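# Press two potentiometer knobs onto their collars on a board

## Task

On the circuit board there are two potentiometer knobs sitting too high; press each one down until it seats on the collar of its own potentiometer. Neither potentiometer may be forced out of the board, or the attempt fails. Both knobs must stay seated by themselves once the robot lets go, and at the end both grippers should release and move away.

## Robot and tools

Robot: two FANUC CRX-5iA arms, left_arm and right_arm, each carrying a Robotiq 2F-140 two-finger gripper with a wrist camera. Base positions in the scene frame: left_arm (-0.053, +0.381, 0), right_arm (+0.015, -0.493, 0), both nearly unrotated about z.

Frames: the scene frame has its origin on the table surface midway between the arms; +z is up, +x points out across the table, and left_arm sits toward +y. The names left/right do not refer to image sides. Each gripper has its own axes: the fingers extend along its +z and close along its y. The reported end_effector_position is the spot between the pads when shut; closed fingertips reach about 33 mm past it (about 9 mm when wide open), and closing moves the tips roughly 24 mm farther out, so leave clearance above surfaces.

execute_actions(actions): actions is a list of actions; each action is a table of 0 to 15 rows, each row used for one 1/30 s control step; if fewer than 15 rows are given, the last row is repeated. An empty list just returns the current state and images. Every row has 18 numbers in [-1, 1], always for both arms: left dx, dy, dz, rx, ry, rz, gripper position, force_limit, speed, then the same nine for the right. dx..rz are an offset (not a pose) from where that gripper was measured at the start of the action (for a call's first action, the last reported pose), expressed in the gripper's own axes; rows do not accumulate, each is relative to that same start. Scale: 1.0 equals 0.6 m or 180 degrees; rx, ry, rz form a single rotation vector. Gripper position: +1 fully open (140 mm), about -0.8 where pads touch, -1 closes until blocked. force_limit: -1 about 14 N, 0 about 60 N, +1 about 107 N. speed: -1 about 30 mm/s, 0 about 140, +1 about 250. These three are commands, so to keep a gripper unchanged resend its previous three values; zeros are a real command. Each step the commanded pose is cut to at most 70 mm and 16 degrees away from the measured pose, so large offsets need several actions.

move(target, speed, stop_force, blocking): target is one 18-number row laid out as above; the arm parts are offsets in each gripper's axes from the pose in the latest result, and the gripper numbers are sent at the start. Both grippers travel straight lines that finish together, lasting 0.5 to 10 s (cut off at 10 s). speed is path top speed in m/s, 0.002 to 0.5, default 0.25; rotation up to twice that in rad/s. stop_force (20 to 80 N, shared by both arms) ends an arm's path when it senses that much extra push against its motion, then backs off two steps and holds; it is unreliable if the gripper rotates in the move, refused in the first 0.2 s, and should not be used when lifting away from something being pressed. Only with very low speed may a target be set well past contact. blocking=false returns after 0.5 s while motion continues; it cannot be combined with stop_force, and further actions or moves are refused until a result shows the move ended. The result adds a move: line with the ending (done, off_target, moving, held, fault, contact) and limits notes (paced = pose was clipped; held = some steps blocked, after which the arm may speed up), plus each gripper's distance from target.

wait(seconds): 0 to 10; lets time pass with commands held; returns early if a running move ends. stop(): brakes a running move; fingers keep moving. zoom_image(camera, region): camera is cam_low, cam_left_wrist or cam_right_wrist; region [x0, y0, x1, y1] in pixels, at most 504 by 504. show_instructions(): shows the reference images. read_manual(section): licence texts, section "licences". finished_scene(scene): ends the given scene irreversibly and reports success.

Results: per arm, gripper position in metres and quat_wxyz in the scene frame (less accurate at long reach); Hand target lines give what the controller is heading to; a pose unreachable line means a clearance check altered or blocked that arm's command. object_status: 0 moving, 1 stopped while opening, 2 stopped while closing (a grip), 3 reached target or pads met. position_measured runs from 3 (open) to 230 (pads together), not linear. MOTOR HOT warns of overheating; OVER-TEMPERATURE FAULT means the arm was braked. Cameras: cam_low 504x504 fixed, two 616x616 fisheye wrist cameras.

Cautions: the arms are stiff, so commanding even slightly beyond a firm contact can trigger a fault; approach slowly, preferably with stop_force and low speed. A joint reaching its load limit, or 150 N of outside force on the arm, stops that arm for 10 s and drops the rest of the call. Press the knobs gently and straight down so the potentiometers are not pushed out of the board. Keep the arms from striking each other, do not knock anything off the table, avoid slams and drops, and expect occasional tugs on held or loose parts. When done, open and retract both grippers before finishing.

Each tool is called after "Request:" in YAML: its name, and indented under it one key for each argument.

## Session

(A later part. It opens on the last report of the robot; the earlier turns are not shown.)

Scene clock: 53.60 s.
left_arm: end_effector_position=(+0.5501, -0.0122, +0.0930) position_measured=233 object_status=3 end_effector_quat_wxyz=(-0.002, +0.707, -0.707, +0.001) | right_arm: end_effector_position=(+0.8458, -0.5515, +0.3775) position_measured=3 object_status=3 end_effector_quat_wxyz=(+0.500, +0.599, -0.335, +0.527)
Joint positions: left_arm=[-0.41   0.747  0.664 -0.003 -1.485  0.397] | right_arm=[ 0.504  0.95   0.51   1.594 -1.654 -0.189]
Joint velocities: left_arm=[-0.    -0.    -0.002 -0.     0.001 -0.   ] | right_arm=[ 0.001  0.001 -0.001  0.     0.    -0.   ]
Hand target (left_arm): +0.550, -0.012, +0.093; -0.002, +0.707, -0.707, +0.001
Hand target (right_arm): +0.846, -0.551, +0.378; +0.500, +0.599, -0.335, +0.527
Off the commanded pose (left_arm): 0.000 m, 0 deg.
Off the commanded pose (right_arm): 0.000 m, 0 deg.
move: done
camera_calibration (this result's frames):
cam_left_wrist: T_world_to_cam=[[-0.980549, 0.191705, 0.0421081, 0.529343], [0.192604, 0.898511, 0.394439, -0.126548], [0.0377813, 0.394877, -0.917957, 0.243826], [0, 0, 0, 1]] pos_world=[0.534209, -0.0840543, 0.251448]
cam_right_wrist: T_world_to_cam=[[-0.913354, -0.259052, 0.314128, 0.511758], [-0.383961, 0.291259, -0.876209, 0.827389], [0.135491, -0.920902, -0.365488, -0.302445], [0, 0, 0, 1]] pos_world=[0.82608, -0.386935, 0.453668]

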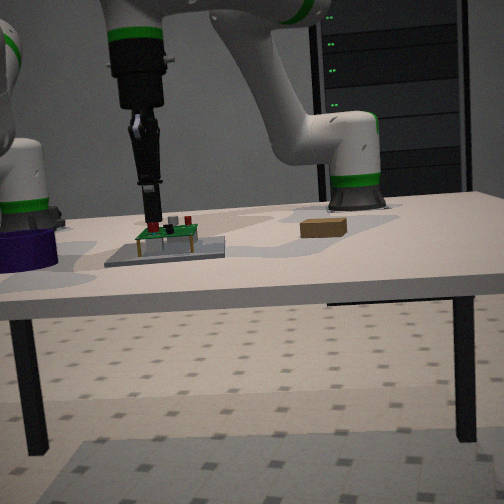

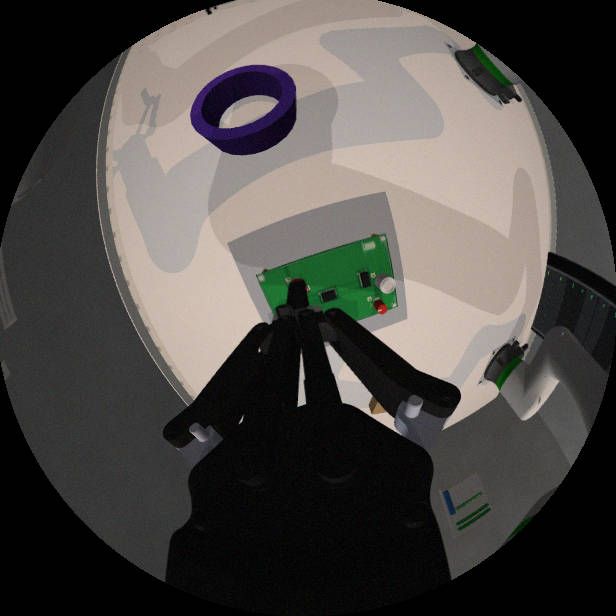

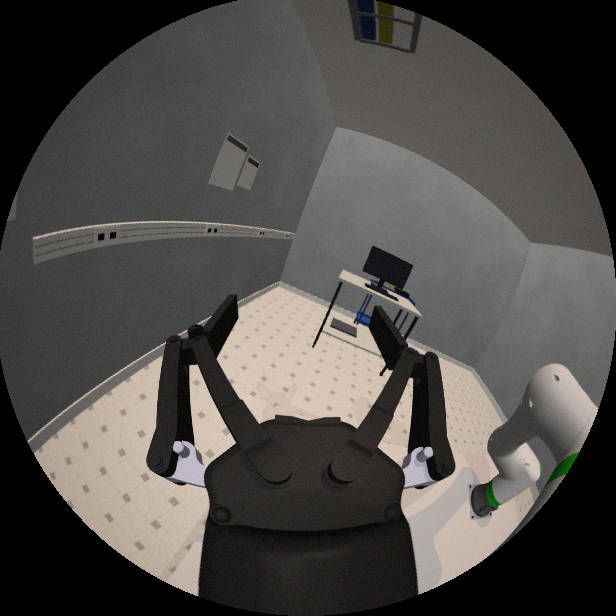

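Request:
move:
  target: [0,0,0.0065,0,0,0,-1,0,0,0,0,0,0,0,0,1,0,0]
  speed: 0.005

Request:
move:
  target: [0,0,-0.012,0,0,0,-1,0,0,0,0,0,0,0,0,1,0,0]

Request:
zoom_image:
  camera: "cam_low"
  region: [130,200,180,245]

Scene clock: 60.23 s.
left_arm: end_effector_position=(+0.5501, -0.0122, +0.0891) position_measured=233 object_status=3 end_effector_quat_wxyz=(-0.002, +0.707, -0.707, +0.001) | right_arm: end_effector_position=(+0.8458, -0.5515, +0.3775) position_measured=3 object_status=3 end_effector_quat_wxyz=(+0.500, +0.599, -0.335, +0.527)
Joint positions: left_arm=[-0.41   0.749  0.657 -0.003 -1.476  0.397] | right_arm=[ 0.504  0.95   0.51   1.594 -1.654 -0.189]
Joint velocities: left_arm=[-0.     0.    -0.001  0.     0.001 -0.001] | right_arm=[ 0.001  0.    -0.    -0.     0.001  0.   ]
Hand target (left_arm): +0.550, -0.012, +0.089; -0.002, +0.707, -0.707, +0.001
Hand target (right_arm): +0.846, -0.551, +0.378; +0.500, +0.599, -0.335, +0.527
Off the commanded pose (left_arm): 0.000 m, 0 deg.
Off the commanded pose (right_arm): 0.000 m, 0 deg.
move: done
camera_calibration (this result's frames):
cam_left_wrist: T_world_to_cam=[[-0.980541, 0.191742, 0.0421146, 0.529495], [0.192641, 0.898508, 0.394427, -0.125033], [0.0377879, 0.394866, -0.917961, 0.240289], [0, 0, 0, 1]] pos_world=[0.534199, -0.0840652, 0.247593]
cam_right_wrist: T_world_to_cam=[[-0.913354, -0.259052, 0.314128, 0.511758], [-0.383961, 0.291259, -0.876209, 0.827389], [0.135491, -0.920902, -0.365488, -0.302445], [0, 0, 0, 1]] pos_world=[0.82608, -0.386935, 0.453669]

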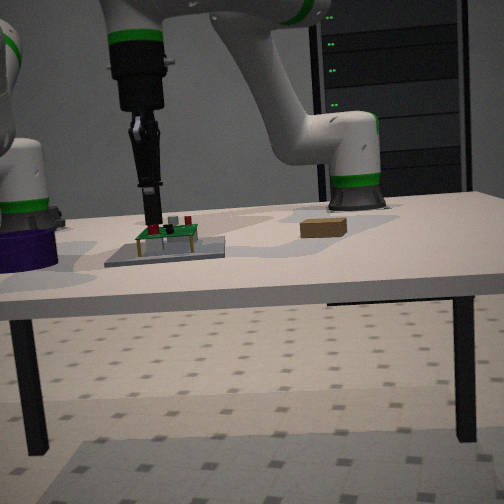

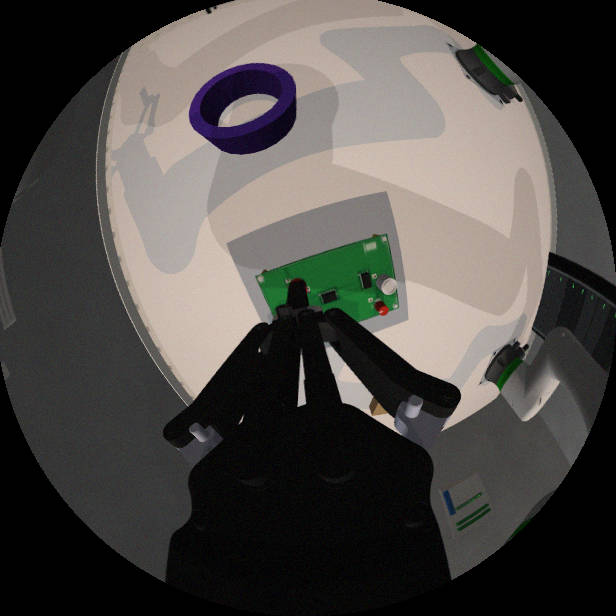

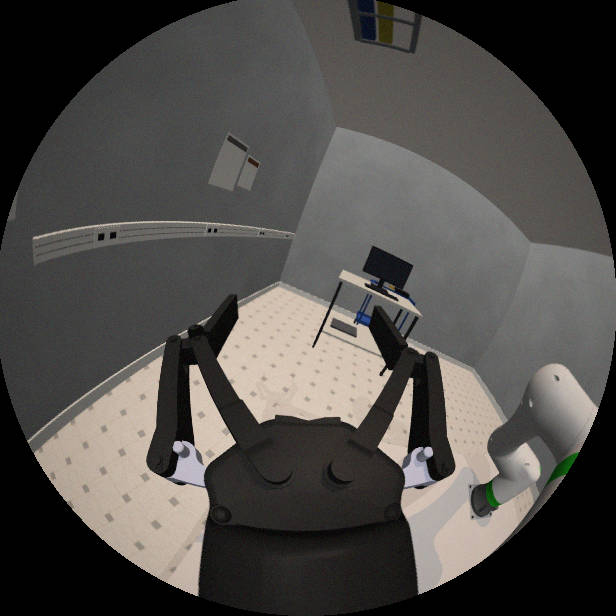

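Scene clock: 60.93 s.
left_arm: end_effector_position=(+0.5501, -0.0122, +0.0962) position_measured=233 object_status=3 end_effector_quat_wxyz=(-0.002, +0.707, -0.707, +0.001) | right_arm: end_effector_position=(+0.8458, -0.5515, +0.3775) position_measured=3 object_status=3 end_effector_quat_wxyz=(+0.500, +0.599, -0.335, +0.527)
Joint positions: left_arm=[-0.41   0.747  0.67  -0.003 -1.492  0.397] | right_arm=[ 0.504  0.95   0.51   1.594 -1.654 -0.189]
Joint velocities: left_arm=[ 0.001 -0.     0.002  0.    -0.002 -0.   ] | right_arm=[-0.    -0.     0.     0.     0.     0.001]
Hand target (left_arm): +0.550, -0.012, +0.096; -0.002, +0.707, -0.707, +0.001
Hand target (right_arm): +0.846, -0.551, +0.378; +0.500, +0.599, -0.335, +0.527
Off the commanded pose (left_arm): 0.000 m, 0 deg.
Off the commanded pose (right_arm): 0.000 m, 0 deg.
move: done
camera_calibration (this result's frames):
cam_left_wrist: T_world_to_cam=[[-0.980549, 0.191702, 0.0421212, 0.529192], [0.192607, 0.898513, 0.394433, -0.127818], [0.0377672, 0.394873, -0.917959, 0.246838], [0, 0, 0, 1]] pos_world=[0.534195, -0.0840706, 0.254713]
cam_right_wrist: T_world_to_cam=[[-0.913354, -0.259052, 0.314128, 0.511758], [-0.383961, 0.291259, -0.876209, 0.827389], [0.135491, -0.920902, -0.365488, -0.302445], [0, 0, 0, 1]] pos_world=[0.82608, -0.386935, 0.453668]

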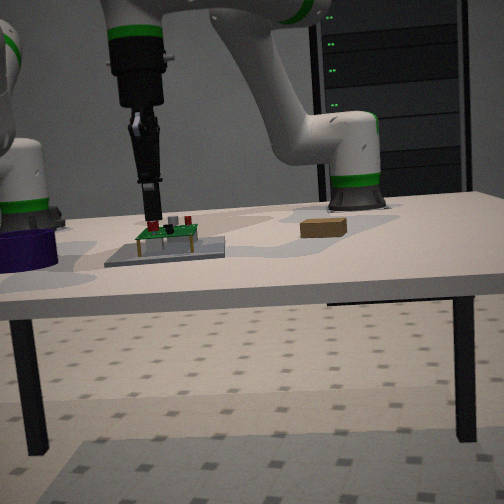

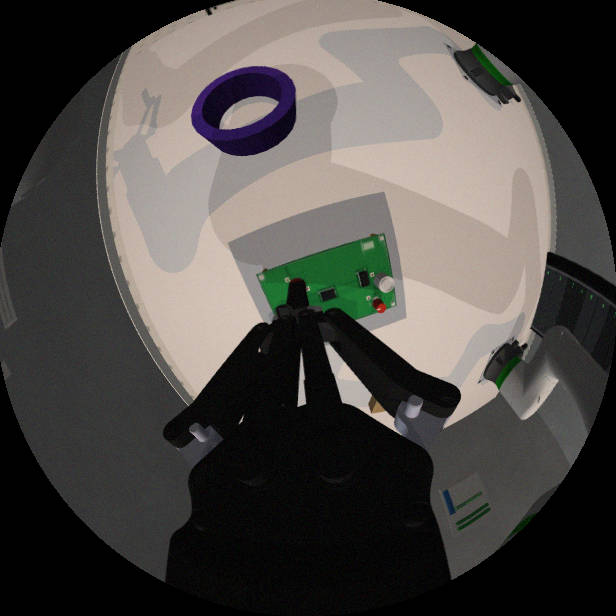

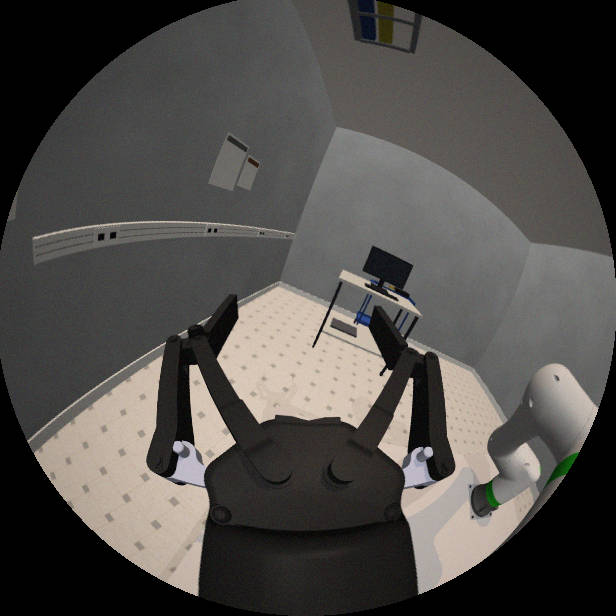

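Region (130, 200, 180, 245) of cam_low's 504x504 image, scaled by 10.080, with more detail than that image has; it fills the top 454 rows of this view, and the rest is white.

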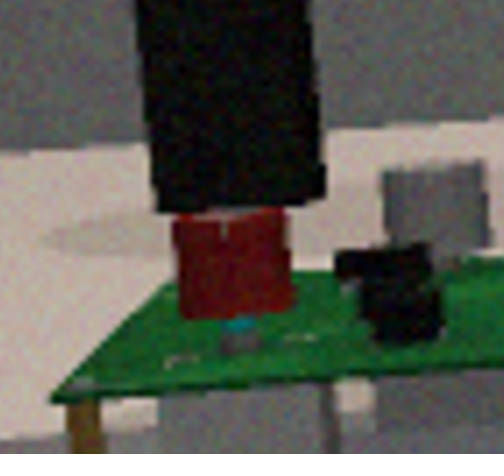

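Request:
move:
  target: [0,0,0.0174,0,0,0,-1,0,0,0,0,0,0,0,0,1,0,0]
  speed: 0.006

Request:
move:
  target: [0,0,-0.015,0,0,0,-1,0,0,0,0,0,0,0,0,1,0,0]

Request:
zoom_image:
  camera: "cam_low"
  region: [130,200,180,245]

Scene clock: 69.33 s.
left_arm: end_effector_position=(+0.5501, -0.0122, +0.0858) position_measured=233 object_status=3 end_effector_quat_wxyz=(-0.002, +0.707, -0.707, +0.001) | right_arm: end_effector_position=(+0.8458, -0.5515, +0.3775) position_measured=3 object_status=3 end_effector_quat_wxyz=(+0.500, +0.599, -0.335, +0.527)
Joint positions: left_arm=[-0.41   0.749  0.651 -0.003 -1.469  0.397] | right_arm=[ 0.504  0.95   0.51   1.594 -1.654 -0.189]
Joint velocities: left_arm=[-0.001 -0.    -0.001  0.     0.002  0.   ] | right_arm=[-0.    -0.     0.001 -0.     0.    -0.   ]
Hand target (left_arm): +0.550, -0.012, +0.086; -0.002, +0.707, -0.707, +0.001
Hand target (right_arm): +0.846, -0.551, +0.378; +0.500, +0.599, -0.335, +0.527
Off the commanded pose (left_arm): 0.000 m, 0 deg.
Off the commanded pose (right_arm): 0.000 m, 0 deg.
move: done
camera_calibration (this result's frames):
cam_left_wrist: T_world_to_cam=[[-0.980534, 0.191774, 0.0421322, 0.529615], [0.192678, 0.898507, 0.39441, -0.123752], [0.0377816, 0.394851, -0.917968, 0.237301], [0, 0, 0, 1]] pos_world=[0.534184, -0.0840729, 0.24433]
cam_right_wrist: T_world_to_cam=[[-0.913354, -0.259052, 0.314127, 0.511758], [-0.383961, 0.291259, -0.876209, 0.827389], [0.135491, -0.920902, -0.365488, -0.302445], [0, 0, 0, 1]] pos_world=[0.82608, -0.386935, 0.453669]

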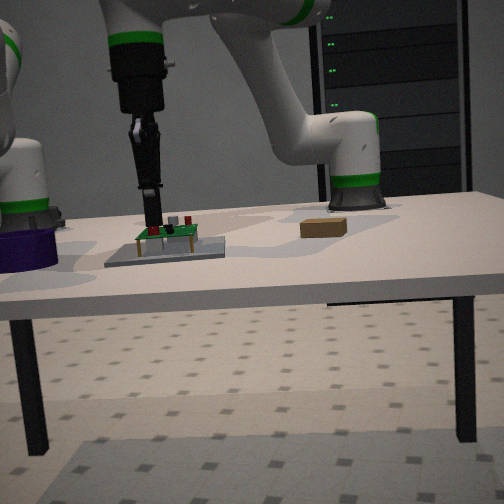

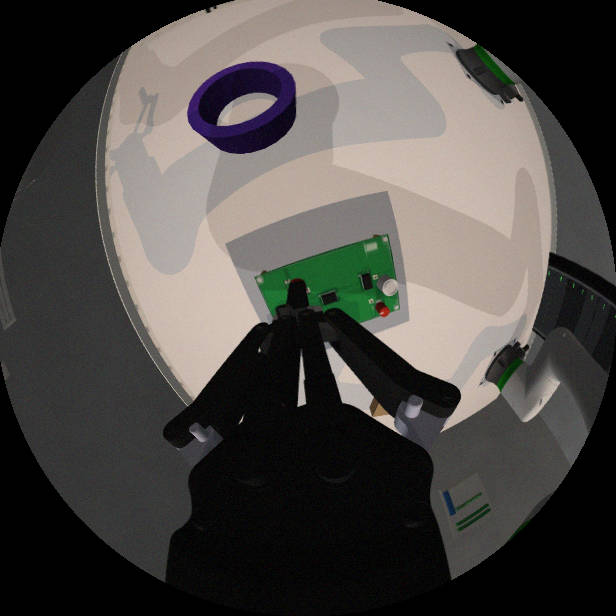

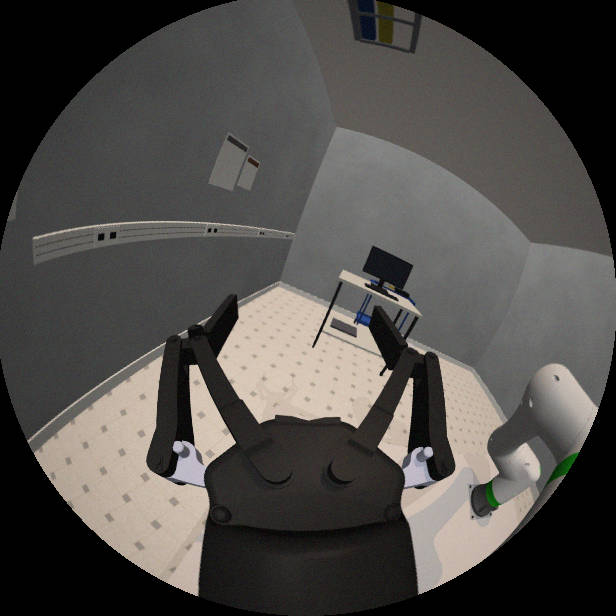

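Scene clock: 70.03 s.
left_arm: end_effector_position=(+0.5501, -0.0122, +0.0947) position_measured=233 object_status=3 end_effector_quat_wxyz=(-0.002, +0.707, -0.707, +0.001) | right_arm: end_effector_position=(+0.8458, -0.5515, +0.3775) position_measured=3 object_status=3 end_effector_quat_wxyz=(+0.500, +0.599, -0.335, +0.527)
Joint positions: left_arm=[-0.41   0.747  0.667 -0.003 -1.488  0.397] | right_arm=[ 0.504  0.95   0.51   1.594 -1.654 -0.189]
Joint velocities: left_arm=[ 0.001 -0.     0.002  0.001 -0.003 -0.   ] | right_arm=[-0. -0. -0. -0. -0.  0.]
Hand target (left_arm): +0.550, -0.012, +0.095; -0.002, +0.707, -0.707, +0.001
Hand target (right_arm): +0.846, -0.551, +0.378; +0.500, +0.599, -0.335, +0.527
Off the commanded pose (left_arm): 0.000 m, 0 deg.
Off the commanded pose (right_arm): 0.000 m, 0 deg.
move: done
camera_calibration (this result's frames):
cam_left_wrist: T_world_to_cam=[[-0.980547, 0.191712, 0.0421291, 0.529245], [0.19262, 0.898518, 0.394415, -0.127234], [0.0377603, 0.394857, -0.917966, 0.245485], [0, 0, 0, 1]] pos_world=[0.534188, -0.084072, 0.253234]
cam_right_wrist: T_world_to_cam=[[-0.913354, -0.259052, 0.314128, 0.511758], [-0.383961, 0.291259, -0.876209, 0.827389], [0.135491, -0.920902, -0.365488, -0.302445], [0, 0, 0, 1]] pos_world=[0.82608, -0.386935, 0.453668]

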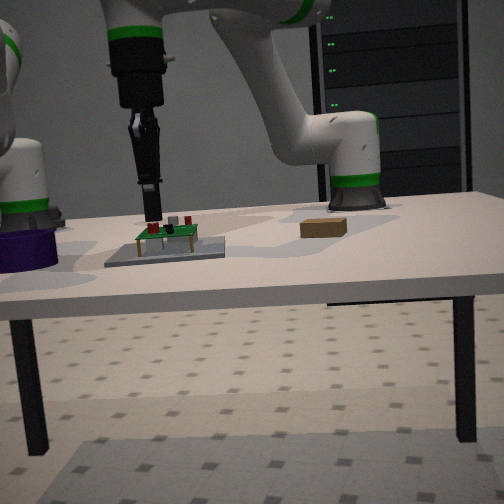

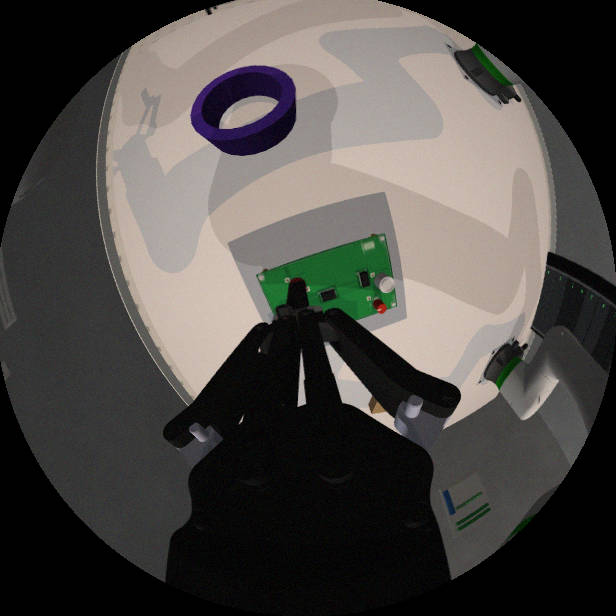

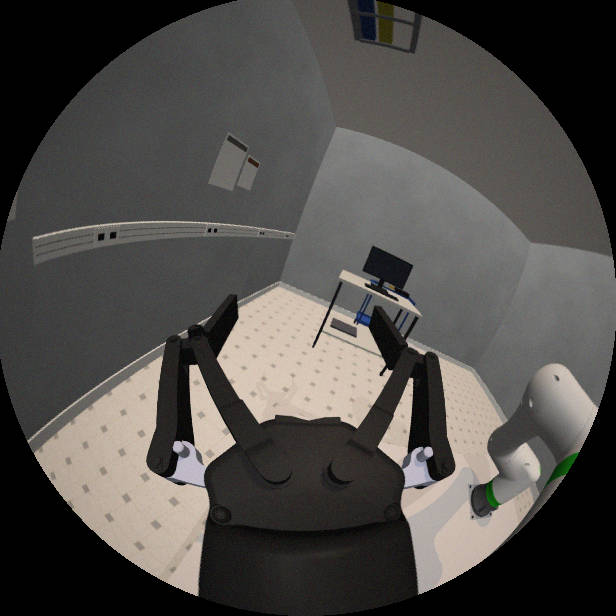

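Region (130, 200, 180, 245) of cam_low's 504x504 image, scaled by 10.080, with more detail than that image has; it fills the top 454 rows of this view, and the rest is white.

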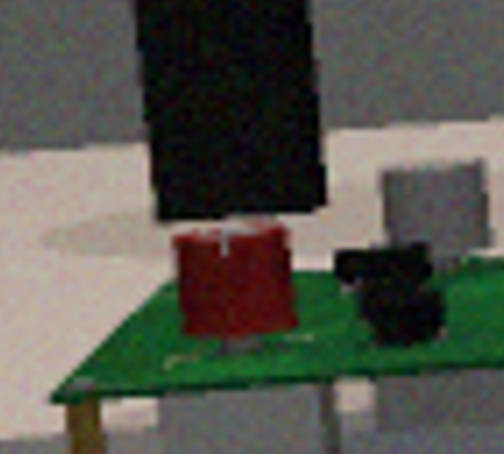

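It moved the full amount; one 0.4 mm confirmation push, then clear.

Request:
move:
  target: [0,0,0.0156,0,0,0,-1,0,0,0,0,0,0,0,0,1,0,0]
  speed: 0.007

Request:
move:
  target: [-0.03,0.03,-0.25,0,0,0,-1,0,0,0,0,0,0,0,0,1,0,0]

Request:
zoom_image:
  camera: "cam_low"
  region: [130,200,200,245]

Scene clock: 78.63 s.
left_arm: end_effector_position=(+0.5501, -0.0122, +0.0854) position_measured=233 object_status=3 end_effector_quat_wxyz=(-0.002, +0.707, -0.707, +0.001) | right_arm: end_effector_position=(+0.8458, -0.5515, +0.3775) position_measured=3 object_status=3 end_effector_quat_wxyz=(+0.500, +0.599, -0.335, +0.527)
Joint positions: left_arm=[-0.41   0.75   0.65  -0.003 -1.468  0.397] | right_arm=[ 0.504  0.95   0.51   1.594 -1.654 -0.189]
Joint velocities: left_arm=[ 0.     0.    -0.002  0.     0.002 -0.   ] | right_arm=[-0.001  0.    -0.001 -0.    -0.     0.   ]
Hand target (left_arm): +0.550, -0.012, +0.085; -0.002, +0.707, -0.707, +0.001
Hand target (right_arm): +0.846, -0.551, +0.378; +0.500, +0.599, -0.335, +0.527
Off the commanded pose (left_arm): 0.000 m, 0 deg.
Off the commanded pose (right_arm): 0.000 m, 0 deg.
move: done
camera_calibration (this result's frames):
cam_left_wrist: T_world_to_cam=[[-0.980534, 0.191777, 0.0421177, 0.529632], [0.192676, 0.898509, 0.394407, -0.123599], [0.0377951, 0.394845, -0.91797, 0.236941], [0, 0, 0, 1]] pos_world=[0.534181, -0.0840717, 0.243946]
cam_right_wrist: T_world_to_cam=[[-0.913354, -0.259052, 0.314128, 0.511757], [-0.383961, 0.291259, -0.876209, 0.827389], [0.135491, -0.920902, -0.365488, -0.302445], [0, 0, 0, 1]] pos_world=[0.82608, -0.386935, 0.453668]

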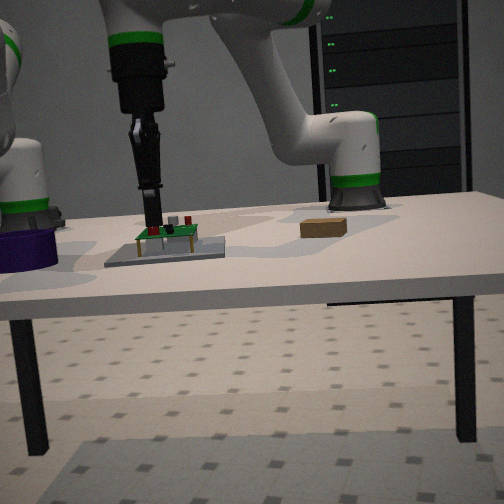

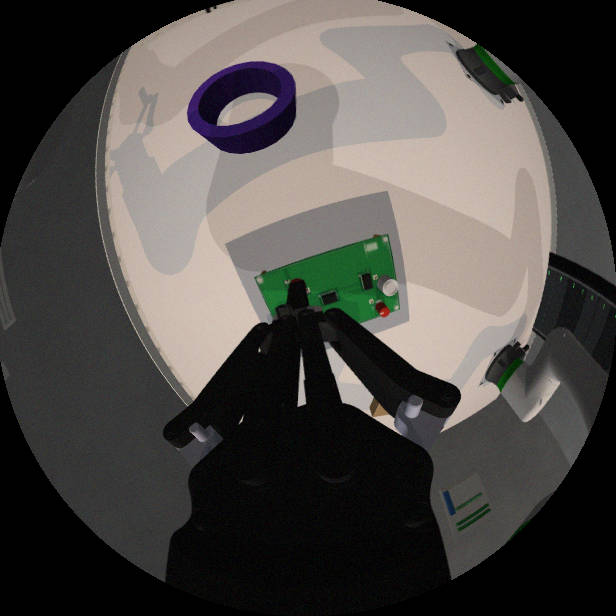

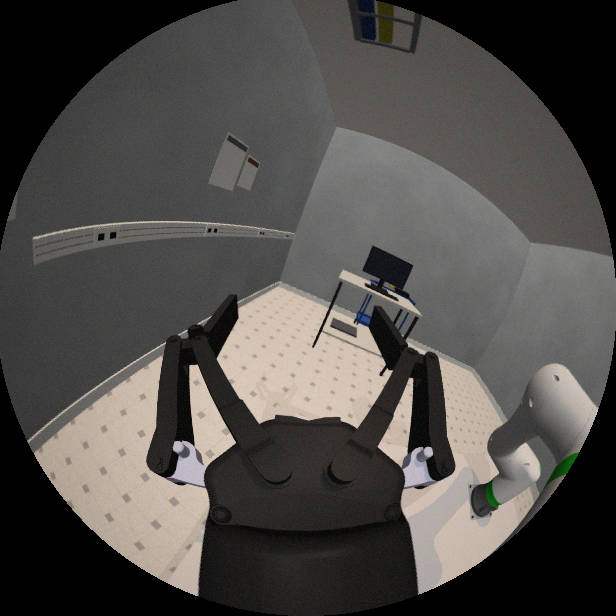

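Scene clock: 79.77 s.
left_arm: end_effector_position=(+0.5321, +0.0057, +0.2353) position_measured=233 object_status=3 end_effector_quat_wxyz=(-0.002, +0.707, -0.707, +0.001) | right_arm: end_effector_position=(+0.8458, -0.5515, +0.3775) position_measured=3 object_status=3 end_effector_quat_wxyz=(+0.500, +0.599, -0.335, +0.527)
Joint positions: left_arm=[-0.396  0.692  0.906 -0.003 -1.782  0.383] | right_arm=[ 0.504  0.95   0.51   1.594 -1.654 -0.189]
Joint velocities: left_arm=[ 0.     0.005  0.01  -0.001 -0.007 -0.   ] | right_arm=[-0. -0.  0.  0.  0. -0.]
Hand target (left_arm): +0.532, +0.006, +0.235; -0.002, +0.707, -0.707, +0.001
Hand target (right_arm): +0.846, -0.551, +0.378; +0.500, +0.599, -0.335, +0.527
Off the commanded pose (left_arm): 0.001 m, 0 deg.
Off the commanded pose (right_arm): 0.000 m, 0 deg.
move: done
camera_calibration (this result's frames):
cam_left_wrist: T_world_to_cam=[[-0.980712, 0.190884, 0.0420327, 0.502322], [0.191829, 0.898752, 0.394266, -0.194844], [0.0374822, 0.394725, -0.918034, 0.368288], [0, 0, 0, 1]] pos_world=[0.516206, -0.0661411, 0.393808]
cam_right_wrist: T_world_to_cam=[[-0.913354, -0.259052, 0.314128, 0.511758], [-0.383961, 0.291259, -0.876209, 0.827389], [0.135491, -0.920902, -0.365488, -0.302445], [0, 0, 0, 1]] pos_world=[0.82608, -0.386935, 0.453668]

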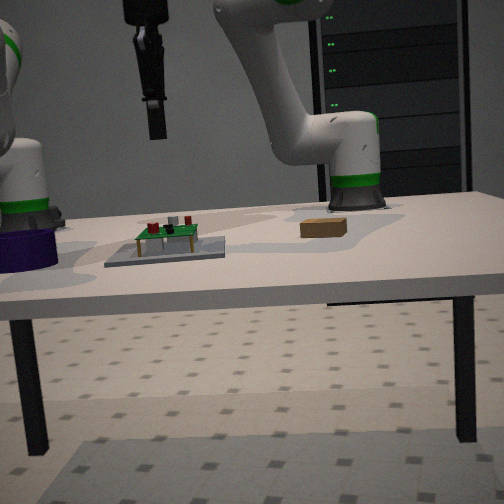

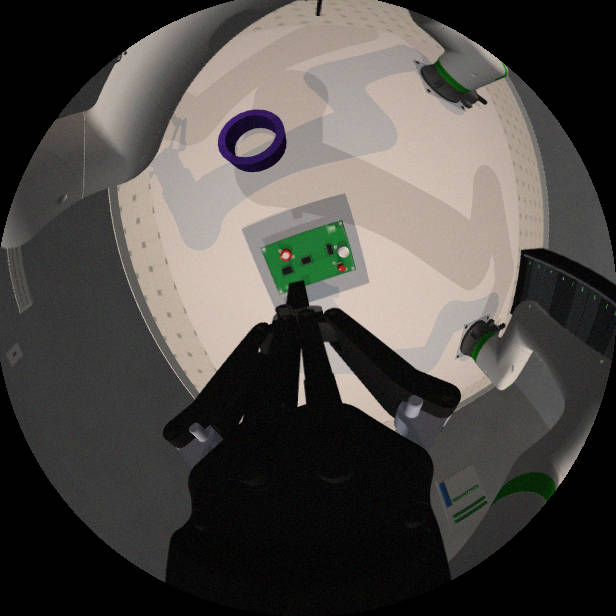

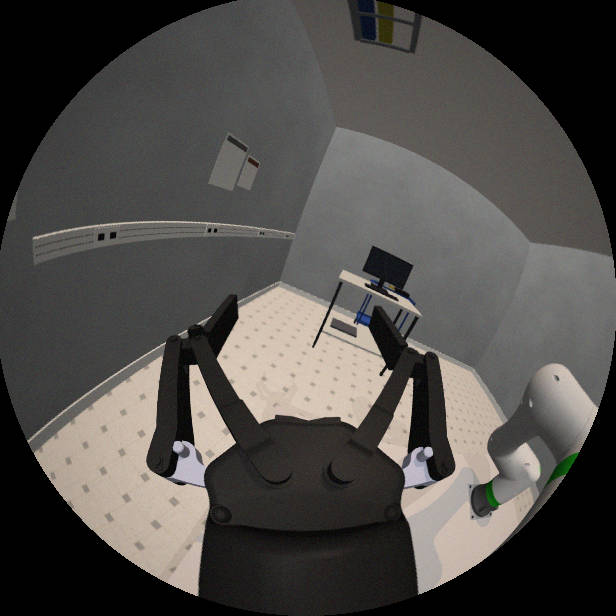

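Region (130, 200, 200, 245) of cam_low's 504x504 image, scaled by 7.200, with more detail than that image has; it fills the top 324 rows of this view, and the rest is white.

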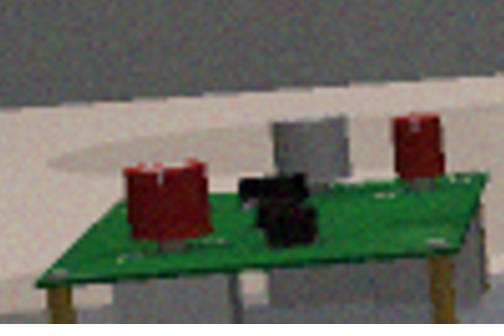

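Request:
finished_scene:
  scene: 2

The scene is finished: the task was done.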